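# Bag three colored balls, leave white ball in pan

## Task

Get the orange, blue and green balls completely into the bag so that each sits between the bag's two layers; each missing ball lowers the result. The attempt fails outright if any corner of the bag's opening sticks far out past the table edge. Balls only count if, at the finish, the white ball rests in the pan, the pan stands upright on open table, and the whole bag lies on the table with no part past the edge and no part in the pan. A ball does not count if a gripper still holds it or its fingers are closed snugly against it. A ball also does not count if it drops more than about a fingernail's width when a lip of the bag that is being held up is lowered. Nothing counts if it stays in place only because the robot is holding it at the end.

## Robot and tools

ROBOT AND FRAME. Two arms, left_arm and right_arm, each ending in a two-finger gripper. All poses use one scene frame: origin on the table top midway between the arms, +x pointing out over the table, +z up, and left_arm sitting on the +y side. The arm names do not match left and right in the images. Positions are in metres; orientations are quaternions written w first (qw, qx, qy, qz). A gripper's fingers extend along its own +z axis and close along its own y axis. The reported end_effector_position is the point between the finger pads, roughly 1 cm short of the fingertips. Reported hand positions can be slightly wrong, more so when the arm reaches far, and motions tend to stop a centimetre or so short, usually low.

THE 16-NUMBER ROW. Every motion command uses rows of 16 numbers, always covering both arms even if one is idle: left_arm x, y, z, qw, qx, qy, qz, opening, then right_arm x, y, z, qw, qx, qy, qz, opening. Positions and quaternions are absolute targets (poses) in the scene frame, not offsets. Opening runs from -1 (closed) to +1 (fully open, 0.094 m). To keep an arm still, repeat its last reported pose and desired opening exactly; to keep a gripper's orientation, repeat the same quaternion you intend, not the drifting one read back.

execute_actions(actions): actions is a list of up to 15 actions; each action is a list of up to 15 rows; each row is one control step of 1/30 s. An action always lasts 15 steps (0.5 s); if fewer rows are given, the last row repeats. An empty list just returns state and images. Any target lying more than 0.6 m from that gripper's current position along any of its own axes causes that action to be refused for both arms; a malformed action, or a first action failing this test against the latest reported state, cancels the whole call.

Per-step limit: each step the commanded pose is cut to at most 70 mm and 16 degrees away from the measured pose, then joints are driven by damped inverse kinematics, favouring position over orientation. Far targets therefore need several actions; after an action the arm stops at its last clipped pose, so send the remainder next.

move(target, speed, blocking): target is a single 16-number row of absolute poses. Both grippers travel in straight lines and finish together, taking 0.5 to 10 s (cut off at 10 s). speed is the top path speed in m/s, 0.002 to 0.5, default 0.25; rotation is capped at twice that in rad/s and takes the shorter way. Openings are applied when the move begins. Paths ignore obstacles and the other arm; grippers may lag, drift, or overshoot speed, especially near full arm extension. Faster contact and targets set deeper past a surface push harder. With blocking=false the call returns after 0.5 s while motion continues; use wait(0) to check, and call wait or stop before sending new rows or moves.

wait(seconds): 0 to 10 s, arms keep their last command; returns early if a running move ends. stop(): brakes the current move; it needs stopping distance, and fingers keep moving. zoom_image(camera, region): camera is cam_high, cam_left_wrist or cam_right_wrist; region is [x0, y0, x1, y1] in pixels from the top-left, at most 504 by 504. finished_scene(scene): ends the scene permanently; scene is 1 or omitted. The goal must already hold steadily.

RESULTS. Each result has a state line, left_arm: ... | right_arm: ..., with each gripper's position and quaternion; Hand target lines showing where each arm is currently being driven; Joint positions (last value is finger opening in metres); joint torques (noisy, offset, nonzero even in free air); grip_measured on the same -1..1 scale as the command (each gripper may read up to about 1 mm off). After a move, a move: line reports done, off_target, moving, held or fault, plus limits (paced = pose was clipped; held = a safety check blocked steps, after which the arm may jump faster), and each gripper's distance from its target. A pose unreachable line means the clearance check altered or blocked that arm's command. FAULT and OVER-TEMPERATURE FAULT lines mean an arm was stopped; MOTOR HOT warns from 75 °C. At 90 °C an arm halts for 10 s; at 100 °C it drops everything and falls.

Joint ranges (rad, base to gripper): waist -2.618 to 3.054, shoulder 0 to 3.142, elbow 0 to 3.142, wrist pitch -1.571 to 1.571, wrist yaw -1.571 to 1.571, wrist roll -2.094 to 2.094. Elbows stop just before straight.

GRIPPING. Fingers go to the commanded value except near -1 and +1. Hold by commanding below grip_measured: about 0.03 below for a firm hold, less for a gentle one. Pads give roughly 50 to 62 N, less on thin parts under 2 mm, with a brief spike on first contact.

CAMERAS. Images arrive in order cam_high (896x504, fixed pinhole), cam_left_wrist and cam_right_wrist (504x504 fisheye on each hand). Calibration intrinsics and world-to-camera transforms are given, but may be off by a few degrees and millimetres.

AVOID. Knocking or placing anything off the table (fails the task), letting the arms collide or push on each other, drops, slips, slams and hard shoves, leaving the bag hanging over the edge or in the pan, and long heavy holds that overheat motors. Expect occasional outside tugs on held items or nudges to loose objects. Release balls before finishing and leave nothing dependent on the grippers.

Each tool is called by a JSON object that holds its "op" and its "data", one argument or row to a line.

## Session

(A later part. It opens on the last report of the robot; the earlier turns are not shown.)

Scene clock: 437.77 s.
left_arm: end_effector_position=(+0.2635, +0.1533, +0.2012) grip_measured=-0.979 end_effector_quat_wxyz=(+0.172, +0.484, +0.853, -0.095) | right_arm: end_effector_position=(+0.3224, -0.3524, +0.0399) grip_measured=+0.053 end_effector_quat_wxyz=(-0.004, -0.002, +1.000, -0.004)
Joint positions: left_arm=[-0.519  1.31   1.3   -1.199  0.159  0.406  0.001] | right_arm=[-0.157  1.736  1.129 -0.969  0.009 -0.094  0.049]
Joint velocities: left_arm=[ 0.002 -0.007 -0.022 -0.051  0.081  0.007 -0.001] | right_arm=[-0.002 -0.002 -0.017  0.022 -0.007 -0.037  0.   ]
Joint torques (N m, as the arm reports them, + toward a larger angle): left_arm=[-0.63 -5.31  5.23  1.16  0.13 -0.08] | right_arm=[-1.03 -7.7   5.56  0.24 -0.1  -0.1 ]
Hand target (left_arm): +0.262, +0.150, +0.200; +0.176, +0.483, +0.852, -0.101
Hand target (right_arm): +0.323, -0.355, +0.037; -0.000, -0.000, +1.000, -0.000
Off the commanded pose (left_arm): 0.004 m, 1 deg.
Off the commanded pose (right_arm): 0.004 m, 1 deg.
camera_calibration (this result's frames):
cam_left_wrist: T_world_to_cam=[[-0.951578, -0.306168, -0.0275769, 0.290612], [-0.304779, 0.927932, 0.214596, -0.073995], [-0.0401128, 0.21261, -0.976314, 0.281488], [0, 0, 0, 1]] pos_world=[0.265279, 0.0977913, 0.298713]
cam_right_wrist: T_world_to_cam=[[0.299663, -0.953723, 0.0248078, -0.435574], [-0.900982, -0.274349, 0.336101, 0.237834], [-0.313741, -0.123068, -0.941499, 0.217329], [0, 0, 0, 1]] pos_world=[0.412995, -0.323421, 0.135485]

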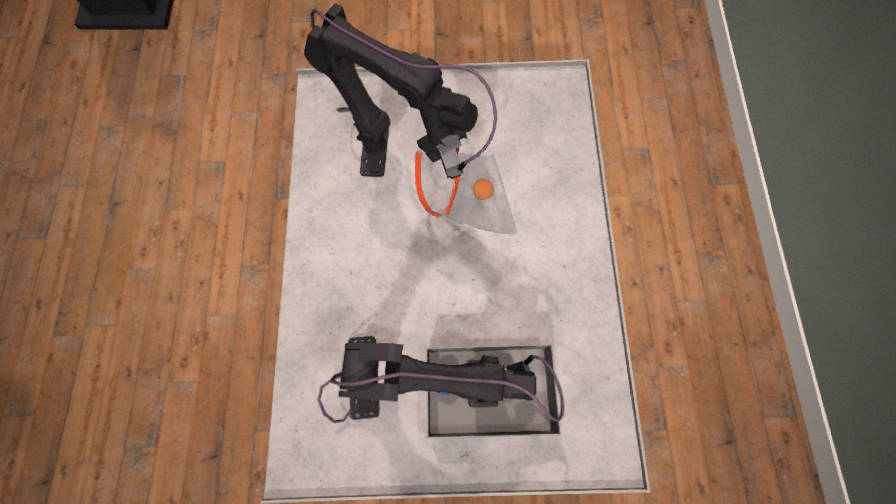

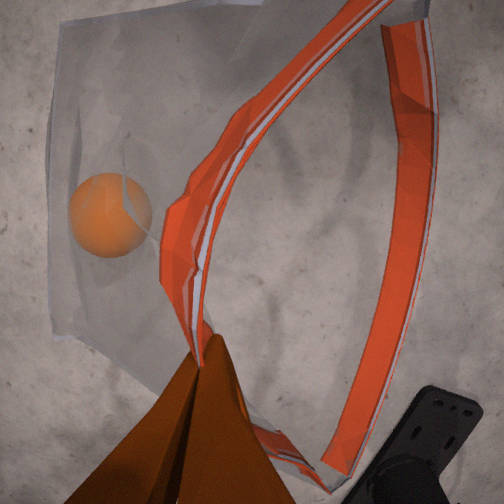

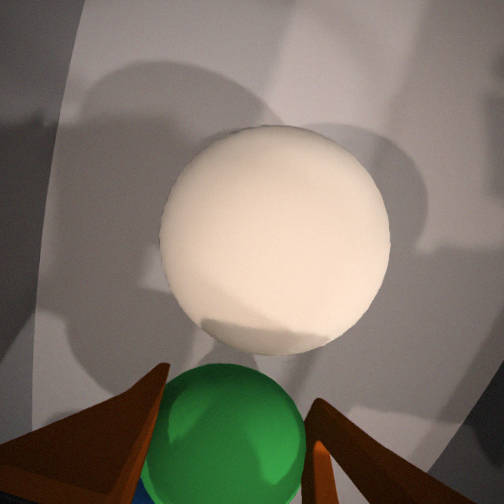

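{"op": "move", "data": {
  "target": [0.262,0.150,0.200,0.1759,0.4828,0.8519,-0.1009,-1, 0.323,-0.355,0.07,0,0,1,0,0.03],
  "speed": 0.05
}}

Scene clock: 441.83 s.
left_arm: end_effector_position=(+0.2635, +0.1533, +0.2012) grip_measured=-0.979 end_effector_quat_wxyz=(+0.172, +0.484, +0.853, -0.095) | right_arm: end_effector_position=(+0.3180, -0.3520, +0.0579) grip_measured=+0.032 end_effector_quat_wxyz=(-0.014, -0.002, +1.000, -0.003)
Joint positions: left_arm=[-0.519  1.31   1.3   -1.199  0.159  0.406  0.001] | right_arm=[-0.157  1.718  1.182 -1.063  0.009 -0.094  0.048]
Joint velocities: left_arm=[ 0.002  0.002 -0.012 -0.022 -0.007  0.022 -0.001] | right_arm=[ 0.022 -0.007  0.012 -0.007  0.022  0.051 -0.   ]
Joint torques (N m, as the arm reports them, + toward a larger angle): left_arm=[-0.62 -5.32  5.27  1.16  0.13 -0.08] | right_arm=[-0.95 -9.6   8.85 -0.11 -0.11 -0.08]
Hand target (left_arm): +0.262, +0.150, +0.200; +0.176, +0.483, +0.852, -0.101
Hand target (right_arm): +0.323, -0.355, +0.070; +0.000, +0.000, +1.000, -0.000
Off the commanded pose (left_arm): 0.004 m, 1 deg.
Off the commanded pose (right_arm): 0.013 m, 2 deg.
move: off_target (right_arm)
camera_calibration (this result's frames):
cam_left_wrist: T_world_to_cam=[[-0.951578, -0.306168, -0.0275769, 0.290612], [-0.304779, 0.927932, 0.214596, -0.073995], [-0.0401128, 0.21261, -0.976314, 0.281488], [0, 0, 0, 1]] pos_world=[0.265279, 0.0977913, 0.298713]
cam_right_wrist: T_world_to_cam=[[0.300109, -0.953763, 0.0164577, -0.434008], [-0.893498, -0.275021, 0.354999, 0.224256], [-0.334059, -0.121243, -0.934722, 0.239631], [0, 0, 0, 1]] pos_world=[0.410673, -0.323212, 0.151521]

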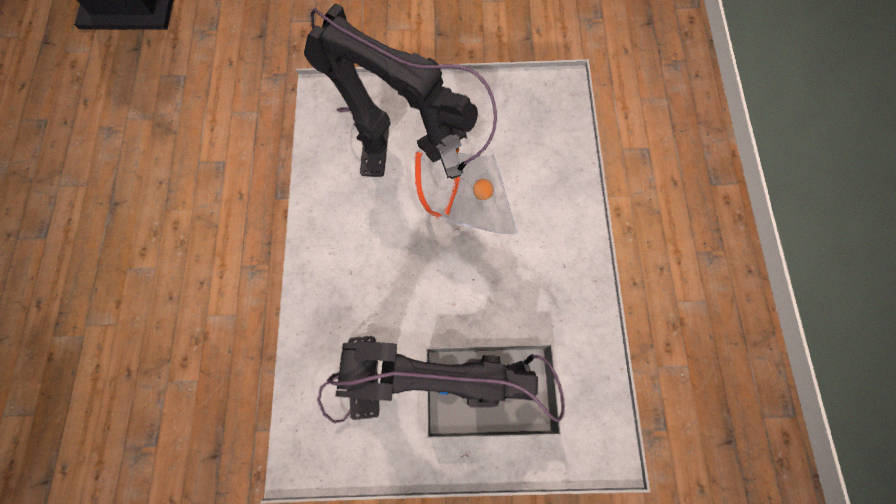

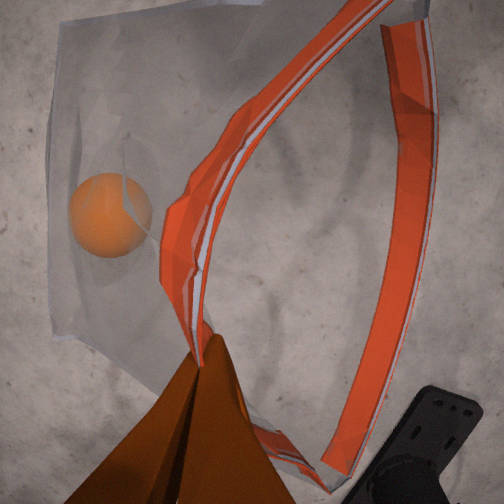

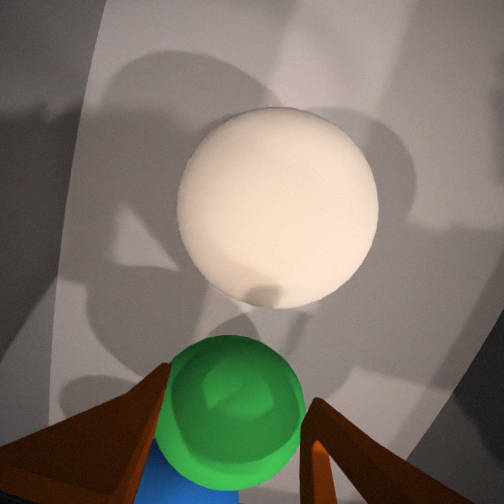

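{"op": "execute_actions", "data": {
  "actions": [
    [[0.262,0.150,0.200,0.1759,0.4828,0.8519,-0.1009,-1, 0.318,-0.354,0.065,0,0,1,0,0.8]],
    [[0.262,0.150,0.200,0.1759,0.4828,0.8519,-0.1009,-1, 0.300,-0.353,0.050,0,0,1,0,0.8]],
    [[0.262,0.150,0.200,0.1759,0.4828,0.8519,-0.1009,-1, 0.298,-0.353,0.032,0,0,1,0,0.8]]
  ]
}}

Scene clock: 456.20 s.
left_arm: end_effector_position=(+0.2635, +0.1533, +0.2012) grip_measured=-0.979 end_effector_quat_wxyz=(+0.172, +0.484, +0.853, -0.095) | right_arm: end_effector_position=(+0.2954, -0.3513, +0.0327) grip_measured=+0.798 end_effector_quat_wxyz=(-0.010, -0.000, +1.000, -0.003)
Joint positions: left_arm=[-0.519  1.31   1.3   -1.199  0.159  0.406  0.001] | right_arm=[-0.163  1.66   1.011 -0.94   0.008 -0.096  0.084]
Joint velocities: left_arm=[-0.007 -0.027  0.002 -0.022 -0.007 -0.022  0.   ] | right_arm=[ 0.007 -0.002  0.012 -0.051 -0.051 -0.037  0.   ]
Joint torques (N m, as the arm reports them, + toward a larger angle): left_arm=[-0.61 -5.32  5.23  1.16  0.13 -0.08] | right_arm=[-0.73 -7.5   5.65  0.25 -0.1  -0.11]
Hand target (left_arm): +0.262, +0.150, +0.200; +0.176, +0.483, +0.852, -0.101
Hand target (right_arm): +0.298, -0.353, +0.032; -0.000, +0.000, +1.000, -0.000
Off the commanded pose (left_arm): 0.004 m, 1 deg.
Off the commanded pose (right_arm): 0.003 m, 1 deg.
camera_calibration (this result's frames):
cam_left_wrist: T_world_to_cam=[[-0.951578, -0.306168, -0.0275769, 0.290612], [-0.304779, 0.927932, 0.214596, -0.073995], [-0.0401128, 0.21261, -0.976314, 0.281488], [0, 0, 0, 1]] pos_world=[0.265279, 0.0977913, 0.298713]
cam_right_wrist: T_world_to_cam=[[0.296288, -0.954895, 0.0197381, -0.42558], [-0.897883, -0.271434, 0.346597, 0.216034], [-0.325606, -0.120415, -0.937807, 0.206539], [0, 0, 0, 1]] pos_world=[0.387318, -0.322875, 0.127217]

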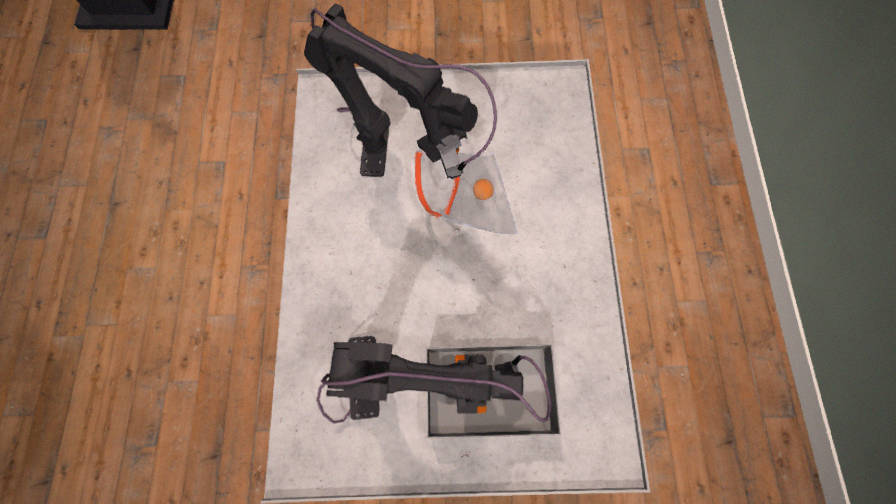

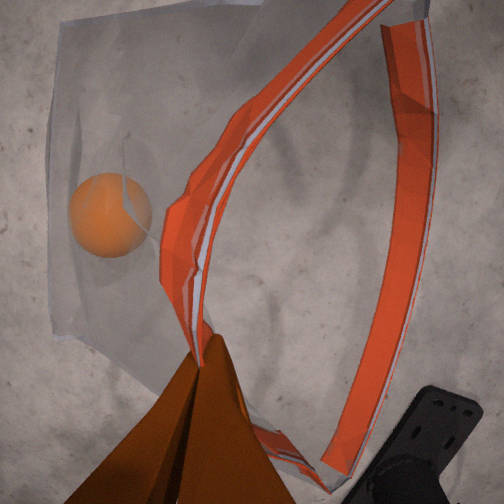

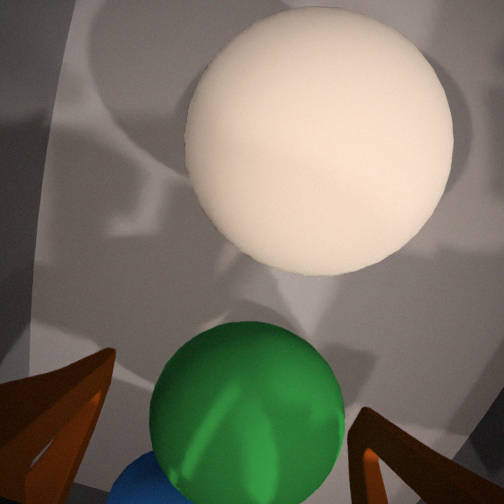

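{"op": "execute_actions", "data": {
  "actions": [
    [[0.262,0.150,0.200,0.1759,0.4828,0.8519,-0.1009,-1, 0.298,-0.353,0.032,0,0,1,0,0.32]],
    [[0.262,0.150,0.200,0.1759,0.4828,0.8519,-0.1009,-1, 0.298,-0.353,0.032,0,0,1,0,0.12]]
  ]
}}

Scene clock: 460.70 s.
left_arm: end_effector_position=(+0.2635, +0.1533, +0.2012) grip_measured=-0.979 end_effector_quat_wxyz=(+0.172, +0.484, +0.853, -0.095) | right_arm: end_effector_position=(+0.2963, -0.3514, +0.0327) grip_measured=+0.127 end_effector_quat_wxyz=(-0.008, -0.001, +1.000, -0.003)
Joint positions: left_arm=[-0.519  1.31   1.3   -1.199  0.159  0.406  0.001] | right_arm=[-0.163  1.66   1.011 -0.936  0.008 -0.096  0.053]
Joint velocities: left_arm=[-0.002 -0.007 -0.002 -0.022 -0.051  0.037 -0.   ] | right_arm=[ 0.002  0.002  0.007  0.007  0.007 -0.051 -0.   ]
Joint torques (N m, as the arm reports them, + toward a larger angle): left_arm=[-0.61 -5.35  5.27  1.15  0.14 -0.08] | right_arm=[-0.88 -7.57  5.55  0.27 -0.08 -0.09]
Hand target (left_arm): +0.262, +0.150, +0.200; +0.176, +0.483, +0.852, -0.101
Hand target (right_arm): +0.298, -0.353, +0.032; -0.000, +0.000, +1.000, -0.000
Off the commanded pose (left_arm): 0.004 m, 1 deg.
Off the commanded pose (right_arm): 0.002 m, 1 deg.
camera_calibration (this result's frames):
cam_left_wrist: T_world_to_cam=[[-0.951578, -0.306168, -0.0275769, 0.290612], [-0.304779, 0.927932, 0.214596, -0.073995], [-0.0401128, 0.21261, -0.976314, 0.281488], [0, 0, 0, 1]] pos_world=[0.265279, 0.0977913, 0.298713]
cam_right_wrist: T_world_to_cam=[[0.296582, -0.954775, 0.0210549, -0.425997], [-0.898958, -0.271666, 0.343615, 0.217114], [-0.322355, -0.120837, -0.938875, 0.205715], [0, 0, 0, 1]] pos_world=[0.387833, -0.322891, 0.127506]

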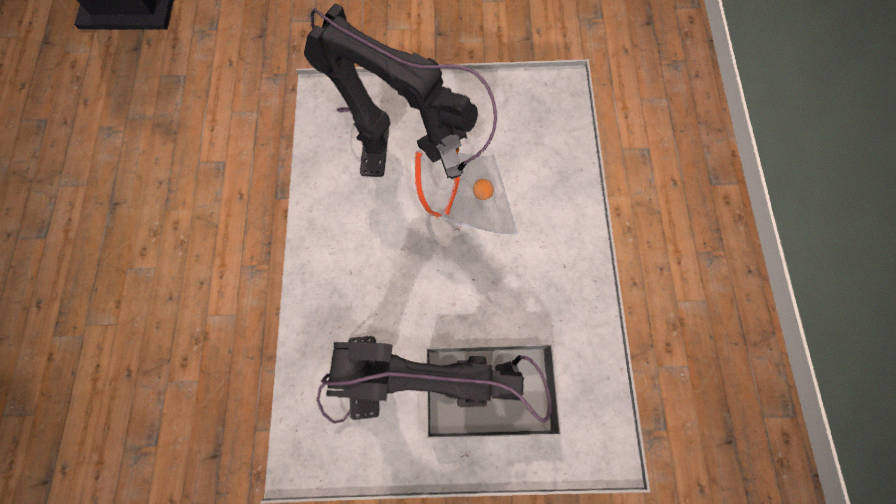

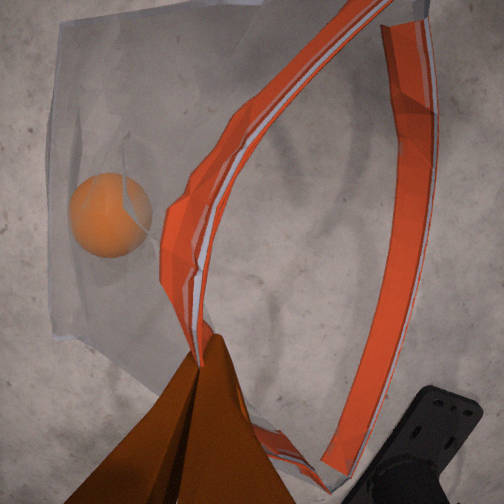

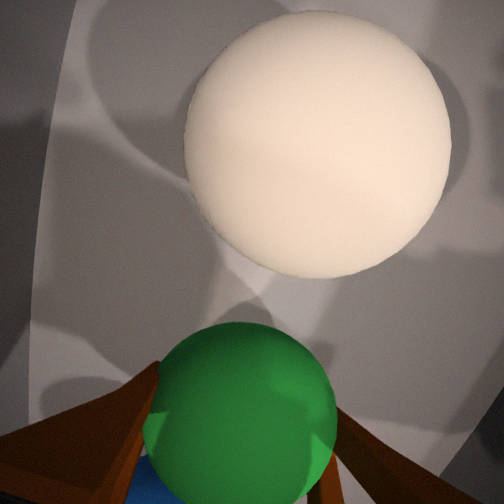

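{"op": "move", "data": {
  "target": [0.262,0.150,0.200,0.1759,0.4828,0.8519,-0.1009,-1, 0.298,-0.353,0.165,0,0,1,0,0.07],
  "speed": 0.15
}}

{"op": "move", "data": {
  "target": [0.262,0.150,0.200,0.1759,0.4828,0.8519,-0.1009,-1, 0.14,0.03,0.21,0.4769,-0.2604,0.8259,0.1504,0.07],
  "speed": 0.25
}}

Scene clock: 480.33 s.
left_arm: end_effector_position=(+0.2635, +0.1533, +0.2012) grip_measured=-0.979 end_effector_quat_wxyz=(+0.172, +0.484, +0.853, -0.095) | right_arm: end_effector_position=(+0.2968, -0.3515, +0.1545) grip_measured=+0.081 end_effector_quat_wxyz=(-0.012, -0.001, +1.000, -0.003)
Joint positions: left_arm=[-0.519  1.31   1.3   -1.199  0.159  0.406  0.001] | right_arm=[-0.163  1.594  1.435 -1.434  0.008 -0.096  0.051]
Joint velocities: left_arm=[-0.012  0.012  0.017 -0.022 -0.037 -0.066 -0.001] | right_arm=[-0.012 -0.002  0.002 -0.081 -0.022 -0.007 -0.   ]
Joint torques (N m, as the arm reports them, + toward a larger angle): left_arm=[-0.63 -5.33  5.23  1.14  0.13 -0.08] | right_arm=[-0.72 -8.11  9.1  -0.12 -0.08 -0.07]
Hand target (left_arm): +0.262, +0.150, +0.200; +0.176, +0.483, +0.852, -0.101
Hand target (right_arm): +0.297, -0.353, +0.165; +0.000, +0.000, +1.000, -0.000
Off the commanded pose (left_arm): 0.004 m, 1 deg.
Off the commanded pose (right_arm): 0.011 m, 1 deg.
move: off_target (right_arm)
camera_calibration (this result's frames):
cam_left_wrist: T_world_to_cam=[[-0.951578, -0.306168, -0.0275769, 0.290612], [-0.304779, 0.927932, 0.214596, -0.073995], [-0.0401128, 0.21261, -0.976314, 0.281488], [0, 0, 0, 1]] pos_world=[0.265279, 0.0977913, 0.298713]
cam_right_wrist: T_world_to_cam=[[0.296738, -0.95479, 0.0179641, -0.428353], [-0.89619, -0.27193, 0.350567, 0.173768], [-0.329832, -0.120126, -0.936366, 0.322316], [0, 0, 0, 1]] pos_world=[0.389148, -0.323016, 0.248583]

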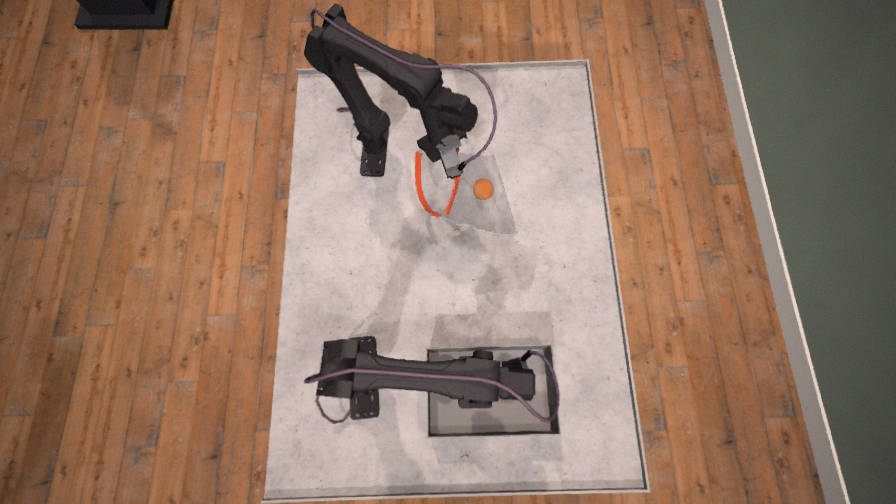

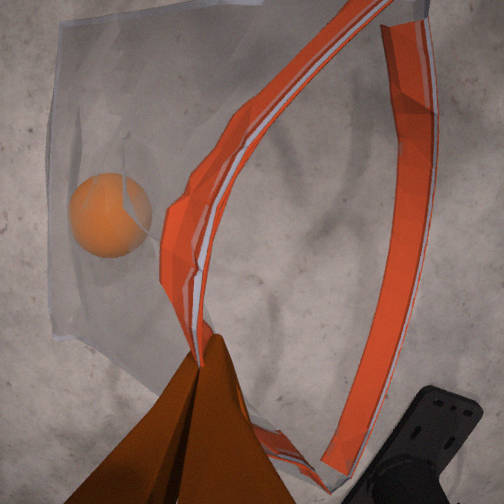

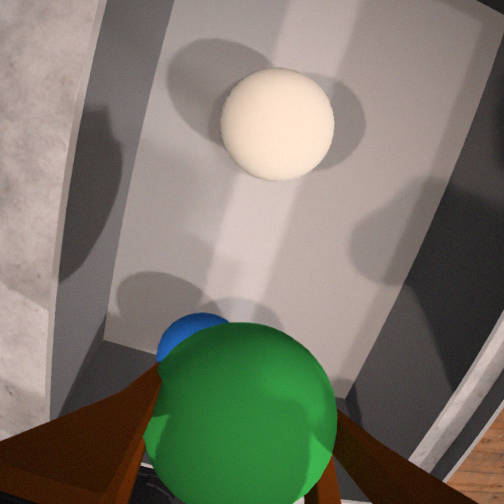

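Scene clock: 483.50 s.
left_arm: end_effector_position=(+0.2635, +0.1533, +0.2012) grip_measured=-0.979 end_effector_quat_wxyz=(+0.172, +0.484, +0.853, -0.095) | right_arm: end_effector_position=(+0.1376, +0.0240, +0.1986) grip_measured=+0.081 end_effector_quat_wxyz=(+0.473, -0.262, +0.829, +0.142)
Joint positions: left_arm=[-0.519  1.31   1.3   -1.199  0.159  0.406  0.001] | right_arm=[ 1.557  1.371  0.995 -0.481  0.825  0.69   0.051]
Joint velocities: left_arm=[-0.007  0.012 -0.012 -0.037  0.007 -0.051 -0.   ] | right_arm=[ 0.007  0.012 -0.002 -0.081 -0.007  0.022 -0.001]
Joint torques (N m, as the arm reports them, + toward a larger angle): left_arm=[-0.67 -5.33  5.26  1.15  0.13 -0.09] | right_arm=[ 0.27 -5.14 10.14  1.28  0.5   0.  ]
Hand target (left_arm): +0.262, +0.150, +0.200; +0.176, +0.483, +0.852, -0.101
Hand target (right_arm): +0.138, +0.030, +0.212; +0.484, -0.253, +0.823, +0.154
Off the commanded pose (left_arm): 0.004 m, 1 deg.
Off the commanded pose (right_arm): 0.013 m, 1 deg.
move: off_target (right_arm)
camera_calibration (this result's frames):
cam_left_wrist: T_world_to_cam=[[-0.951578, -0.306168, -0.0275769, 0.290612], [-0.304779, 0.927932, 0.214596, -0.073995], [-0.0401128, 0.21261, -0.976314, 0.281488], [0, 0, 0, 1]] pos_world=[0.265279, 0.0977913, 0.298713]
cam_right_wrist: T_world_to_cam=[[0.652636, -0.706287, 0.274271, -0.129223], [-0.453455, -0.654108, -0.60541, 0.255824], [0.606996, 0.270743, -0.747164, 0.180338], [0, 0, 0, 1]] pos_world=[0.0908761, 0.0272435, 0.325062]

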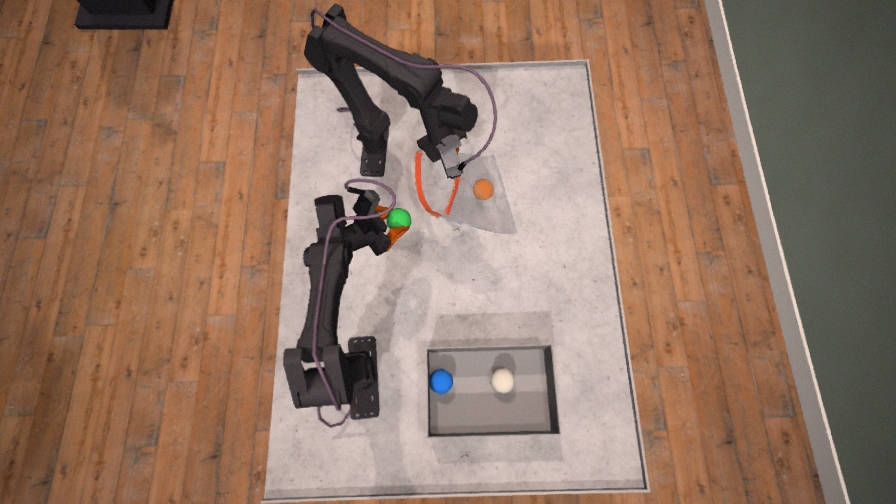

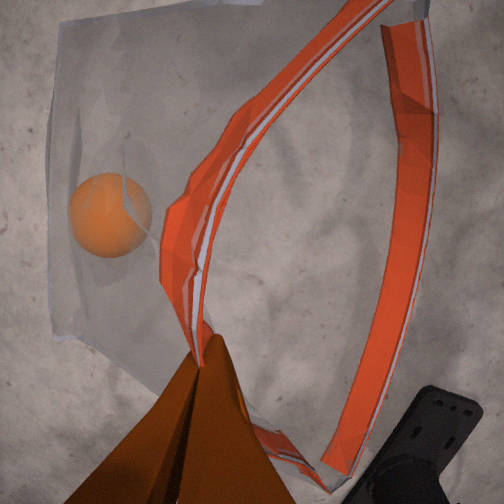

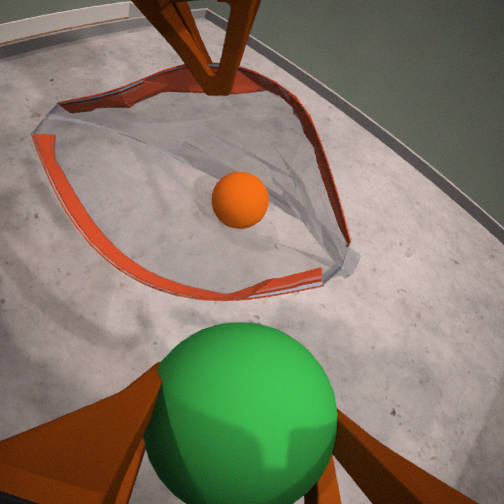

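{"op": "move", "data": {
  "target": [0.262,0.150,0.200,0.1759,0.4828,0.8519,-0.1009,-1, 0.205,0.100,0.198,0.4769,-0.2604,0.8259,0.1504,0.07],
  "speed": 0.1
}}

Scene clock: 489.00 s.
left_arm: end_effector_position=(+0.2635, +0.1533, +0.2012) grip_measured=-0.979 end_effector_quat_wxyz=(+0.172, +0.484, +0.853, -0.095) | right_arm: end_effector_position=(+0.1997, +0.0923, +0.1836) grip_measured=+0.081 end_effector_quat_wxyz=(+0.466, -0.270, +0.832, +0.135)
Joint positions: left_arm=[-0.519  1.31   1.3   -1.199  0.159  0.406  0.001] | right_arm=[ 1.357  1.641  1.175 -0.279  0.676  0.492  0.051]
Joint velocities: left_arm=[ 0.002  0.002 -0.007  0.007  0.022 -0.051 -0.   ] | right_arm=[ 0.002  0.002  0.002  0.051 -0.051 -0.022 -0.001]
Joint torques (N m, as the arm reports them, + toward a larger angle): left_arm=[-0.62 -5.34  5.26  1.16  0.14 -0.08] | right_arm=[-0.39 -8.11 10.55  1.49  0.22 -0.09]
Hand target (left_arm): +0.262, +0.150, +0.200; +0.176, +0.483, +0.852, -0.101
Hand target (right_arm): +0.204, +0.099, +0.198; +0.476, -0.260, +0.827, +0.149
Off the commanded pose (left_arm): 0.004 m, 1 deg.
Off the commanded pose (right_arm): 0.017 m, 2 deg.
move: off_target (right_arm)
camera_calibration (this result's frames):
cam_left_wrist: T_world_to_cam=[[-0.951578, -0.306168, -0.0275769, 0.290612], [-0.304779, 0.927932, 0.214596, -0.073995], [-0.0401128, 0.21261, -0.976314, 0.281488], [0, 0, 0, 1]] pos_world=[0.265279, 0.0977913, 0.298713]
cam_right_wrist: T_world_to_cam=[[0.659562, -0.695229, 0.285716, -0.121861], [-0.453063, -0.671021, -0.586911, 0.317611], [0.599759, 0.257657, -0.757563, 0.117495], [0, 0, 0, 1]] pos_world=[0.153804, 0.0981291, 0.310237]

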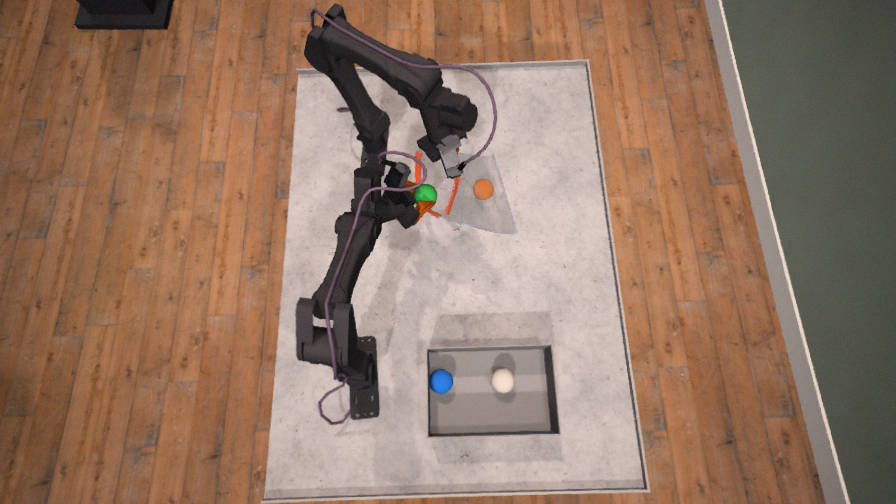

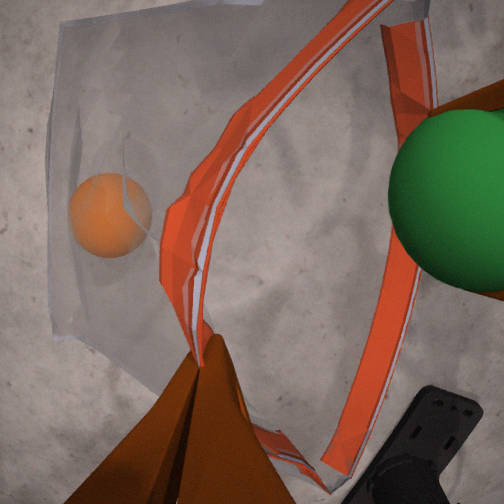

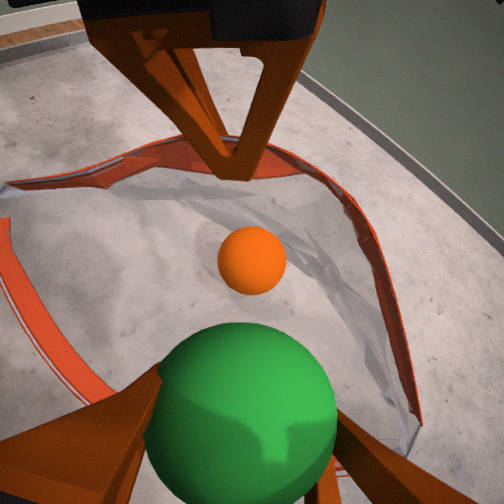

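Clear of the lip. Advance in and down.

{"op": "move", "data": {
  "target": [0.262,0.150,0.200,0.1759,0.4828,0.8519,-0.1009,-1, 0.240,0.120,0.165,0.4769,-0.2604,0.8259,0.1504,0.07],
  "speed": 0.06
}}

Scene clock: 492.83 s.
left_arm: end_effector_position=(+0.2635, +0.1533, +0.2012) grip_measured=-0.979 end_effector_quat_wxyz=(+0.172, +0.484, +0.853, -0.095) | right_arm: end_effector_position=(+0.2337, +0.1124, +0.1504) grip_measured=+0.081 end_effector_quat_wxyz=(+0.465, -0.270, +0.832, +0.136)
Joint positions: left_arm=[-0.519  1.31   1.3   -1.199  0.159  0.406  0.001] | right_arm=[ 1.27   1.768  1.175 -0.111  0.608  0.422  0.051]
Joint velocities: left_arm=[ 0.012  0.012 -0.002 -0.037 -0.007 -0.037  0.   ] | right_arm=[-0.007  0.002 -0.002 -0.037 -0.007 -0.007  0.   ]
Joint torques (N m, as the arm reports them, + toward a larger angle): left_arm=[-0.62 -5.33  5.25  1.16  0.14 -0.08] | right_arm=[-0.59 -9.38 10.54  1.52  0.28 -0.08]
Hand target (left_arm): +0.262, +0.150, +0.200; +0.176, +0.483, +0.852, -0.101
Hand target (right_arm): +0.239, +0.120, +0.165; +0.477, -0.260, +0.826, +0.150
Off the commanded pose (left_arm): 0.004 m, 1 deg.
Off the commanded pose (right_arm): 0.018 m, 3 deg.
move: off_target (right_arm)
camera_calibration (this result's frames):
cam_left_wrist: T_world_to_cam=[[-0.951578, -0.306168, -0.0275769, 0.290612], [-0.304779, 0.927932, 0.214596, -0.073995], [-0.0401128, 0.21261, -0.976314, 0.281488], [0, 0, 0, 1]] pos_world=[0.265279, 0.0977913, 0.298713]
cam_right_wrist: T_world_to_cam=[[0.661596, -0.694216, 0.28347, -0.121122], [-0.453714, -0.671581, -0.585767, 0.32709], [0.597021, 0.258927, -0.759291, 0.0676017], [0, 0, 0, 1]] pos_world=[0.18818, 0.118079, 0.277262]

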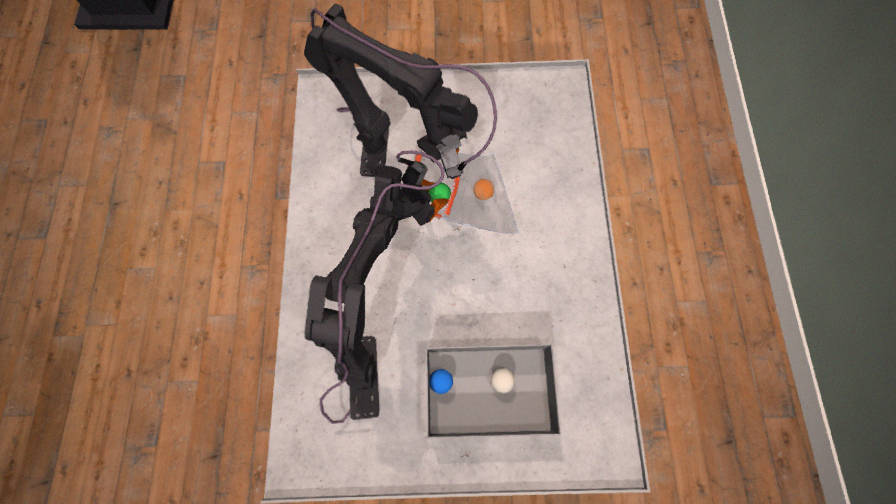

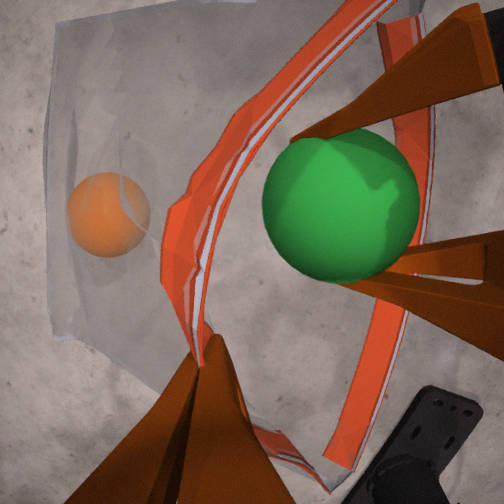

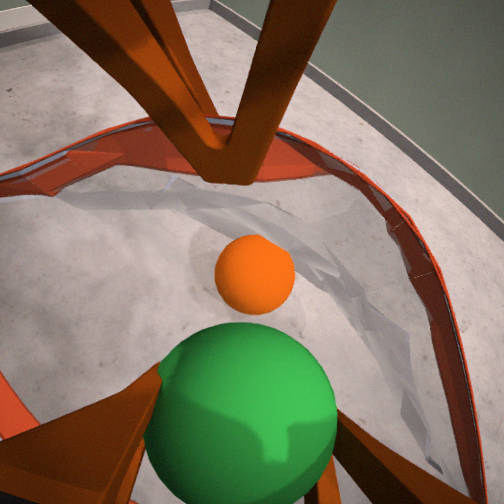

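{"op": "move", "data": {
  "target": [0.262,0.150,0.200,0.1759,0.4828,0.8519,-0.1009,-1, 0.262,0.132,0.125,0.4769,-0.2604,0.8259,0.1504,0.07],
  "speed": 0.05
}}

Scene clock: 497.70 s.
left_arm: end_effector_position=(+0.2636, +0.1533, +0.2012) grip_measured=-0.979 end_effector_quat_wxyz=(+0.172, +0.484, +0.853, -0.095) | right_arm: end_effector_position=(+0.2565, +0.1297, +0.1188) grip_measured=+0.081 end_effector_quat_wxyz=(+0.469, -0.266, +0.830, +0.144)
Joint positions: left_arm=[-0.519  1.31   1.3   -1.198  0.159  0.405  0.001] | right_arm=[1.222 1.889 1.175 0.051 0.569 0.387 0.051]
Joint velocities: left_arm=[ 0.007 -0.017 -0.002  0.037 -0.007  0.007  0.   ] | right_arm=[-0.022 -0.022  0.007  0.066  0.022  0.051 -0.   ]
Joint torques (N m, as the arm reports them, + toward a larger angle): left_arm=[-0.63 -5.33  5.27  1.14  0.14 -0.07] | right_arm=[ -0.65 -10.49   8.35   1.6    0.2   -0.1 ]
Hand target (left_arm): +0.262, +0.150, +0.200; +0.176, +0.483, +0.852, -0.101
Hand target (right_arm): +0.262, +0.132, +0.125; +0.477, -0.260, +0.826, +0.150
Off the commanded pose (left_arm): 0.004 m, 1 deg.
Off the commanded pose (right_arm): 0.009 m, 1 deg.
move: done
camera_calibration (this result's frames):
cam_left_wrist: T_world_to_cam=[[-0.951465, -0.306511, -0.0276685, 0.290708], [-0.305146, 0.927887, 0.214268, -0.0737643], [-0.0400022, 0.212311, -0.976383, 0.281564], [0, 0, 0, 1]] pos_world=[0.265352, 0.0977708, 0.298763]
cam_right_wrist: T_world_to_cam=[[0.660711, -0.699893, 0.271315, -0.112829], [-0.451288, -0.659196, -0.601499, 0.3302], [0.599834, 0.274976, -0.751391, 0.0216955], [0, 0, 0, 1]] pos_world=[0.210548, 0.132733, 0.245528]

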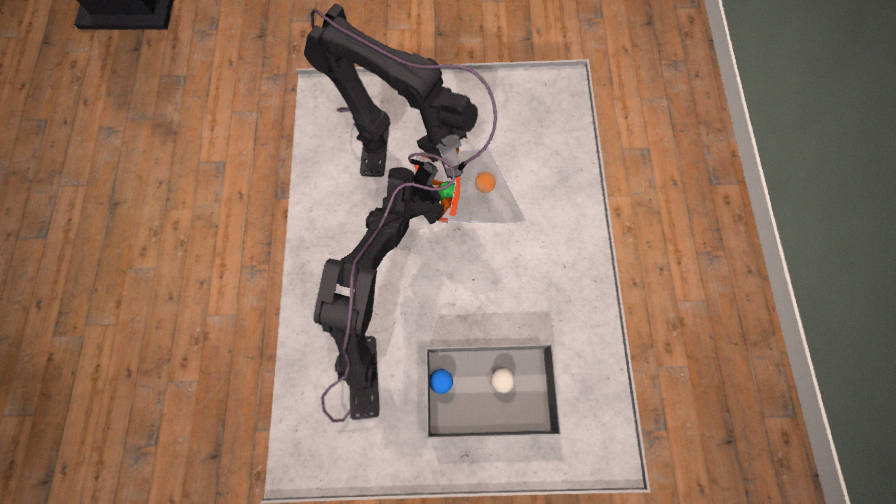

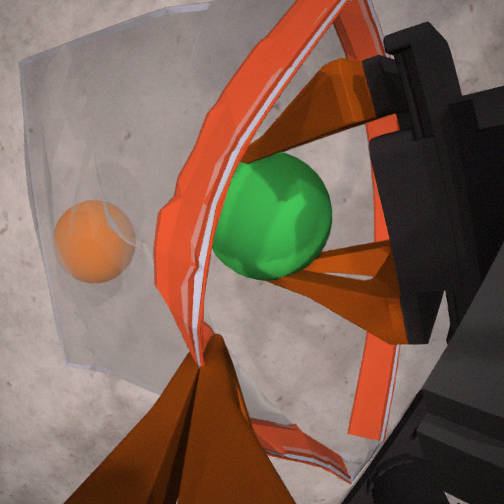

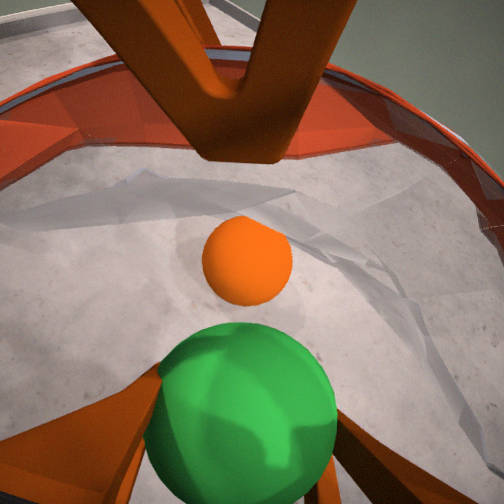

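{"op": "move", "data": {
  "target": [0.262,0.150,0.160,0.1759,0.4828,0.8519,-0.1009,-1, 0.266,0.134,0.078,0.4769,-0.2604,0.8259,0.1504,0.07],
  "speed": 0.04
}}

Scene clock: 502.57 s.
left_arm: end_effector_position=(+0.2640, +0.1530, +0.1577) grip_measured=-0.979 end_effector_quat_wxyz=(+0.164, +0.484, +0.854, -0.095) | right_arm: end_effector_position=(+0.2618, +0.1366, +0.0792) grip_measured=+0.081 end_effector_quat_wxyz=(+0.474, -0.262, +0.827, +0.151)
Joint positions: left_arm=[-0.519  1.301  1.125 -1.046  0.159  0.405  0.001] | right_arm=[1.214 1.994 1.126 0.228 0.562 0.379 0.051]
Joint velocities: left_arm=[-0.007  0.007 -0.017  0.022 -0.037  0.007 -0.001] | right_arm=[ 0.002 -0.002 -0.002  0.007  0.007  0.022  0.   ]
Joint torques (N m, as the arm reports them, + toward a larger angle): left_arm=[-0.59 -6.57  5.44  1.12  0.14 -0.07] | right_arm=[ -0.54 -11.04   6.17   1.59   0.2   -0.07]
Hand target (left_arm): +0.262, +0.150, +0.160; +0.176, +0.483, +0.852, -0.101
Hand target (right_arm): +0.266, +0.134, +0.078; +0.477, -0.260, +0.826, +0.150
Off the commanded pose (left_arm): 0.004 m, 2 deg.
Off the commanded pose (right_arm): 0.005 m, 0 deg.
move: done
camera_calibration (this result's frames):
cam_left_wrist: T_world_to_cam=[[-0.951749, -0.306317, -0.0185328, 0.288422], [-0.302441, 0.926045, 0.225767, -0.0662885], [-0.051994, 0.220478, -0.974005, 0.240689], [0, 0, 0, 1]] pos_world=[0.266972, 0.096668, 0.254744]
cam_right_wrist: T_world_to_cam=[[0.659952, -0.703914, 0.262619, -0.0993108], [-0.447118, -0.648885, -0.615657, 0.311927], [0.603779, 0.288882, -0.742966, -0.0167635], [0, 0, 0, 1]] pos_world=[0.21513, 0.137341, 0.205666]

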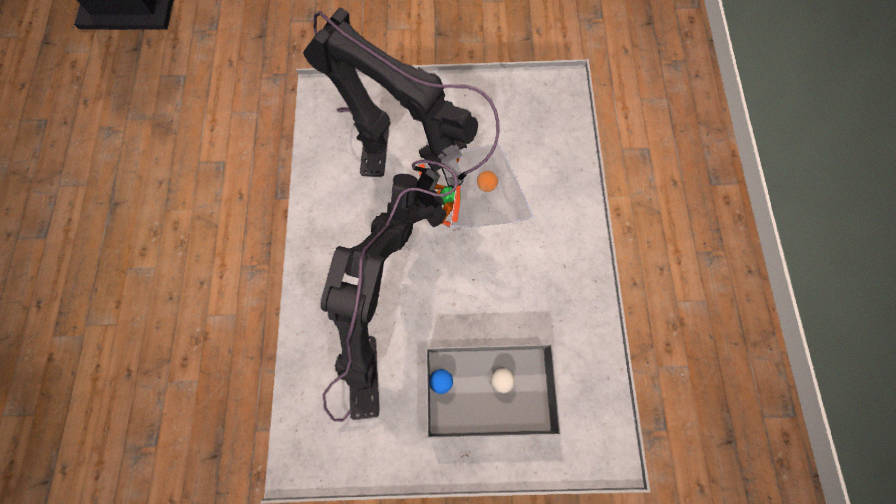

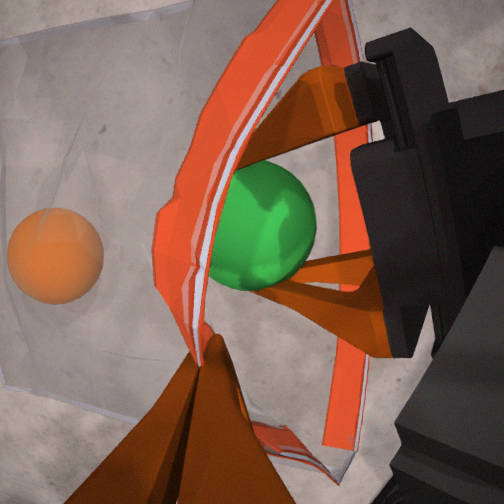

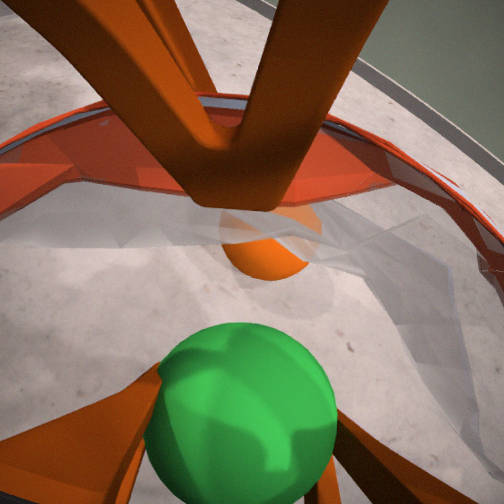

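{"op": "move", "data": {
  "target": [0.262,0.150,0.160,0.1759,0.4828,0.8519,-0.1009,-1, 0.278,0.130,0.056,0.4769,-0.2604,0.8259,0.1504,0.07],
  "speed": 0.04
}}

{"op": "execute_actions", "data": {
  "actions": [
    [[0.262,0.150,0.160,0.1759,0.4828,0.8519,-0.1009,-1, 0.278,0.130,0.056,0.4769,-0.2604,0.8259,0.1504,0.25]],
    [[0.262,0.150,0.160,0.1759,0.4828,0.8519,-0.1009,-1, 0.278,0.130,0.056,0.4769,-0.2604,0.8259,0.1504,0.45]]
  ]
}}

Scene clock: 508.63 s.
left_arm: end_effector_position=(+0.2644, +0.1527, +0.1579) grip_measured=-0.979 end_effector_quat_wxyz=(+0.166, +0.484, +0.854, -0.095) | right_arm: end_effector_position=(+0.2742, +0.1327, +0.0574) grip_measured=+0.081 end_effector_quat_wxyz=(+0.473, -0.262, +0.827, +0.151)
Joint positions: left_arm=[-0.519  1.301  1.125 -1.044  0.159  0.405  0.001] | right_arm=[1.181 2.046 1.097 0.319 0.537 0.358 0.051]
Joint velocities: left_arm=[ 0.007 -0.027  0.007  0.066  0.007  0.007  0.001] | right_arm=[-0.012 -0.002 -0.002  0.11  -0.037  0.037  0.   ]
Joint torques (N m, as the arm reports them, + toward a larger angle): left_arm=[-0.57 -6.58  5.36  1.11  0.14 -0.08] | right_arm=[ -0.71 -11.18   5.75   1.62   0.11  -0.15]
Hand target (left_arm): +0.262, +0.150, +0.160; +0.175, +0.483, +0.852, -0.101
Hand target (right_arm): +0.278, +0.130, +0.056; +0.477, -0.260, +0.826, +0.150
Off the commanded pose (left_arm): 0.004 m, 1 deg.
Off the commanded pose (right_arm): 0.005 m, 0 deg.
move: done
camera_calibration (this result's frames):
cam_left_wrist: T_world_to_cam=[[-0.951713, -0.306342, -0.0199386, 0.288967], [-0.302866, 0.926335, 0.224001, -0.0655762], [-0.050151, 0.219223, -0.974385, 0.24073], [0, 0, 0, 1]] pos_world=[0.267226, 0.0964948, 0.255014]
cam_right_wrist: T_world_to_cam=[[0.658896, -0.704766, 0.262984, -0.104114], [-0.448623, -0.648787, -0.614665, 0.301884], [0.603816, 0.28702, -0.743657, -0.0389581], [0, 0, 0, 1]] pos_world=[0.227556, 0.133665, 0.183967]

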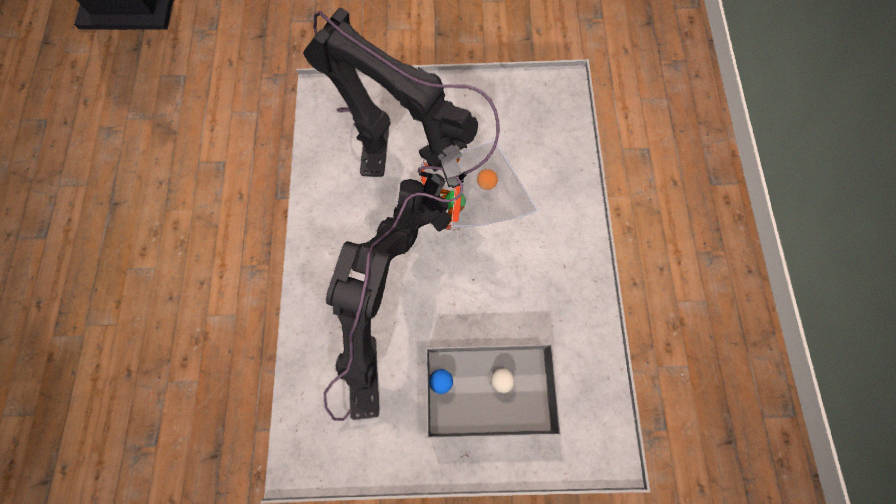

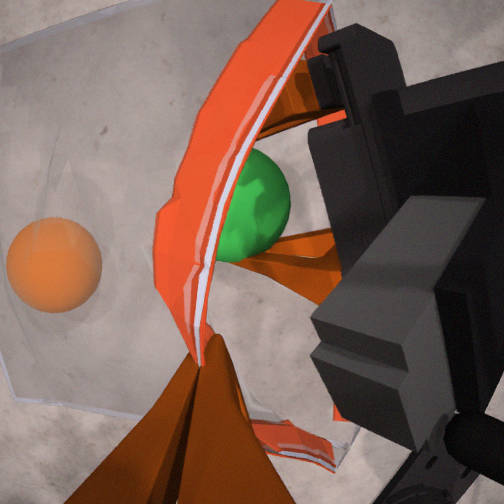

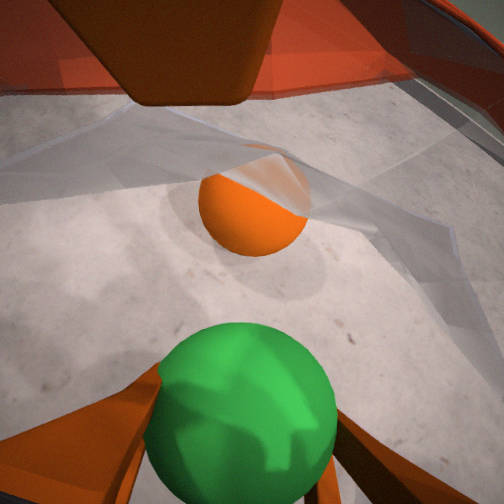

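Scene clock: 509.63 s.
left_arm: end_effector_position=(+0.2647, +0.1526, +0.1580) grip_measured=-0.979 end_effector_quat_wxyz=(+0.166, +0.484, +0.854, -0.095) | right_arm: end_effector_position=(+0.2744, +0.1341, +0.0591) grip_measured=+0.448 end_effector_quat_wxyz=(+0.476, -0.261, +0.826, +0.154)
Joint positions: left_arm=[-0.519  1.301  1.125 -1.043  0.159  0.405  0.001] | right_arm=[1.181 2.046 1.097 0.329 0.535 0.357 0.068]
Joint velocities: left_arm=[-0.012 -0.022 -0.017 -0.037 -0.007 -0.007  0.001] | right_arm=[-0.002 -0.027  0.002  0.007  0.066 -0.051 -0.   ]
Joint torques (N m, as the arm reports them, + toward a larger angle): left_arm=[-0.64 -6.64  5.38  1.11  0.13 -0.07] | right_arm=[ -0.62 -11.19   5.84   1.66   0.19  -0.1 ]
Hand target (left_arm): +0.262, +0.150, +0.160; +0.176, +0.483, +0.852, -0.101
Hand target (right_arm): +0.278, +0.130, +0.056; +0.477, -0.260, +0.826, +0.150
Off the commanded pose (left_arm): 0.004 m, 1 deg.
Off the commanded pose (right_arm): 0.006 m, 0 deg.
camera_calibration (this result's frames):
cam_left_wrist: T_world_to_cam=[[-0.951693, -0.306355, -0.0206415, 0.28924], [-0.303078, 0.926479, 0.223117, -0.0652199], [-0.0492292, 0.218595, -0.974573, 0.240749], [0, 0, 0, 1]] pos_world=[0.267353, 0.0964083, 0.25515]
cam_right_wrist: T_world_to_cam=[[0.659545, -0.705599, 0.259096, -0.103558], [-0.445514, -0.644582, -0.621314, 0.302853], [0.605407, 0.294354, -0.739485, -0.0399181], [0, 0, 0, 1]] pos_world=[0.227393, 0.133893, 0.18548]

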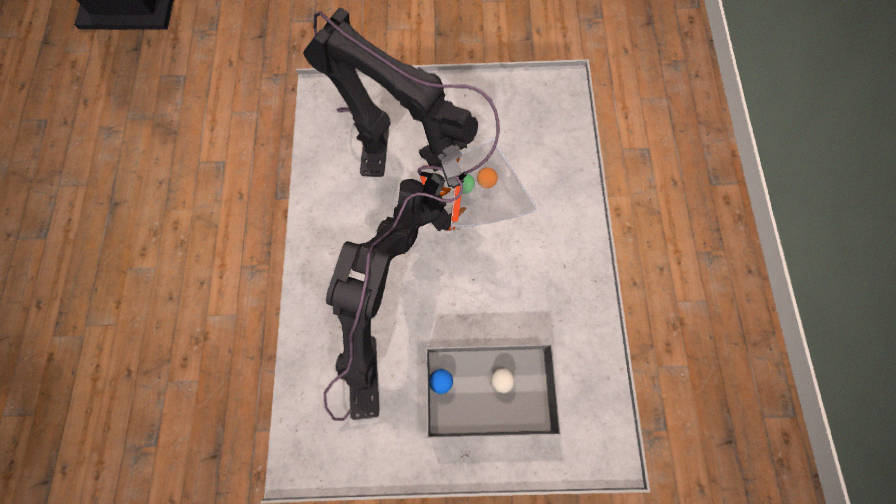

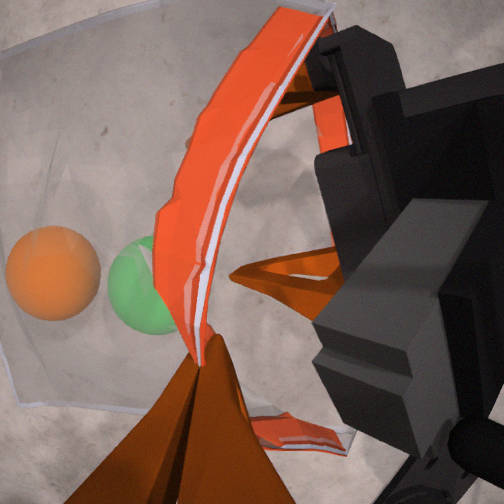

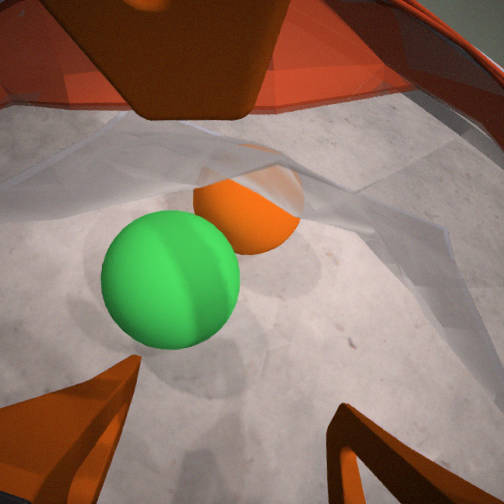

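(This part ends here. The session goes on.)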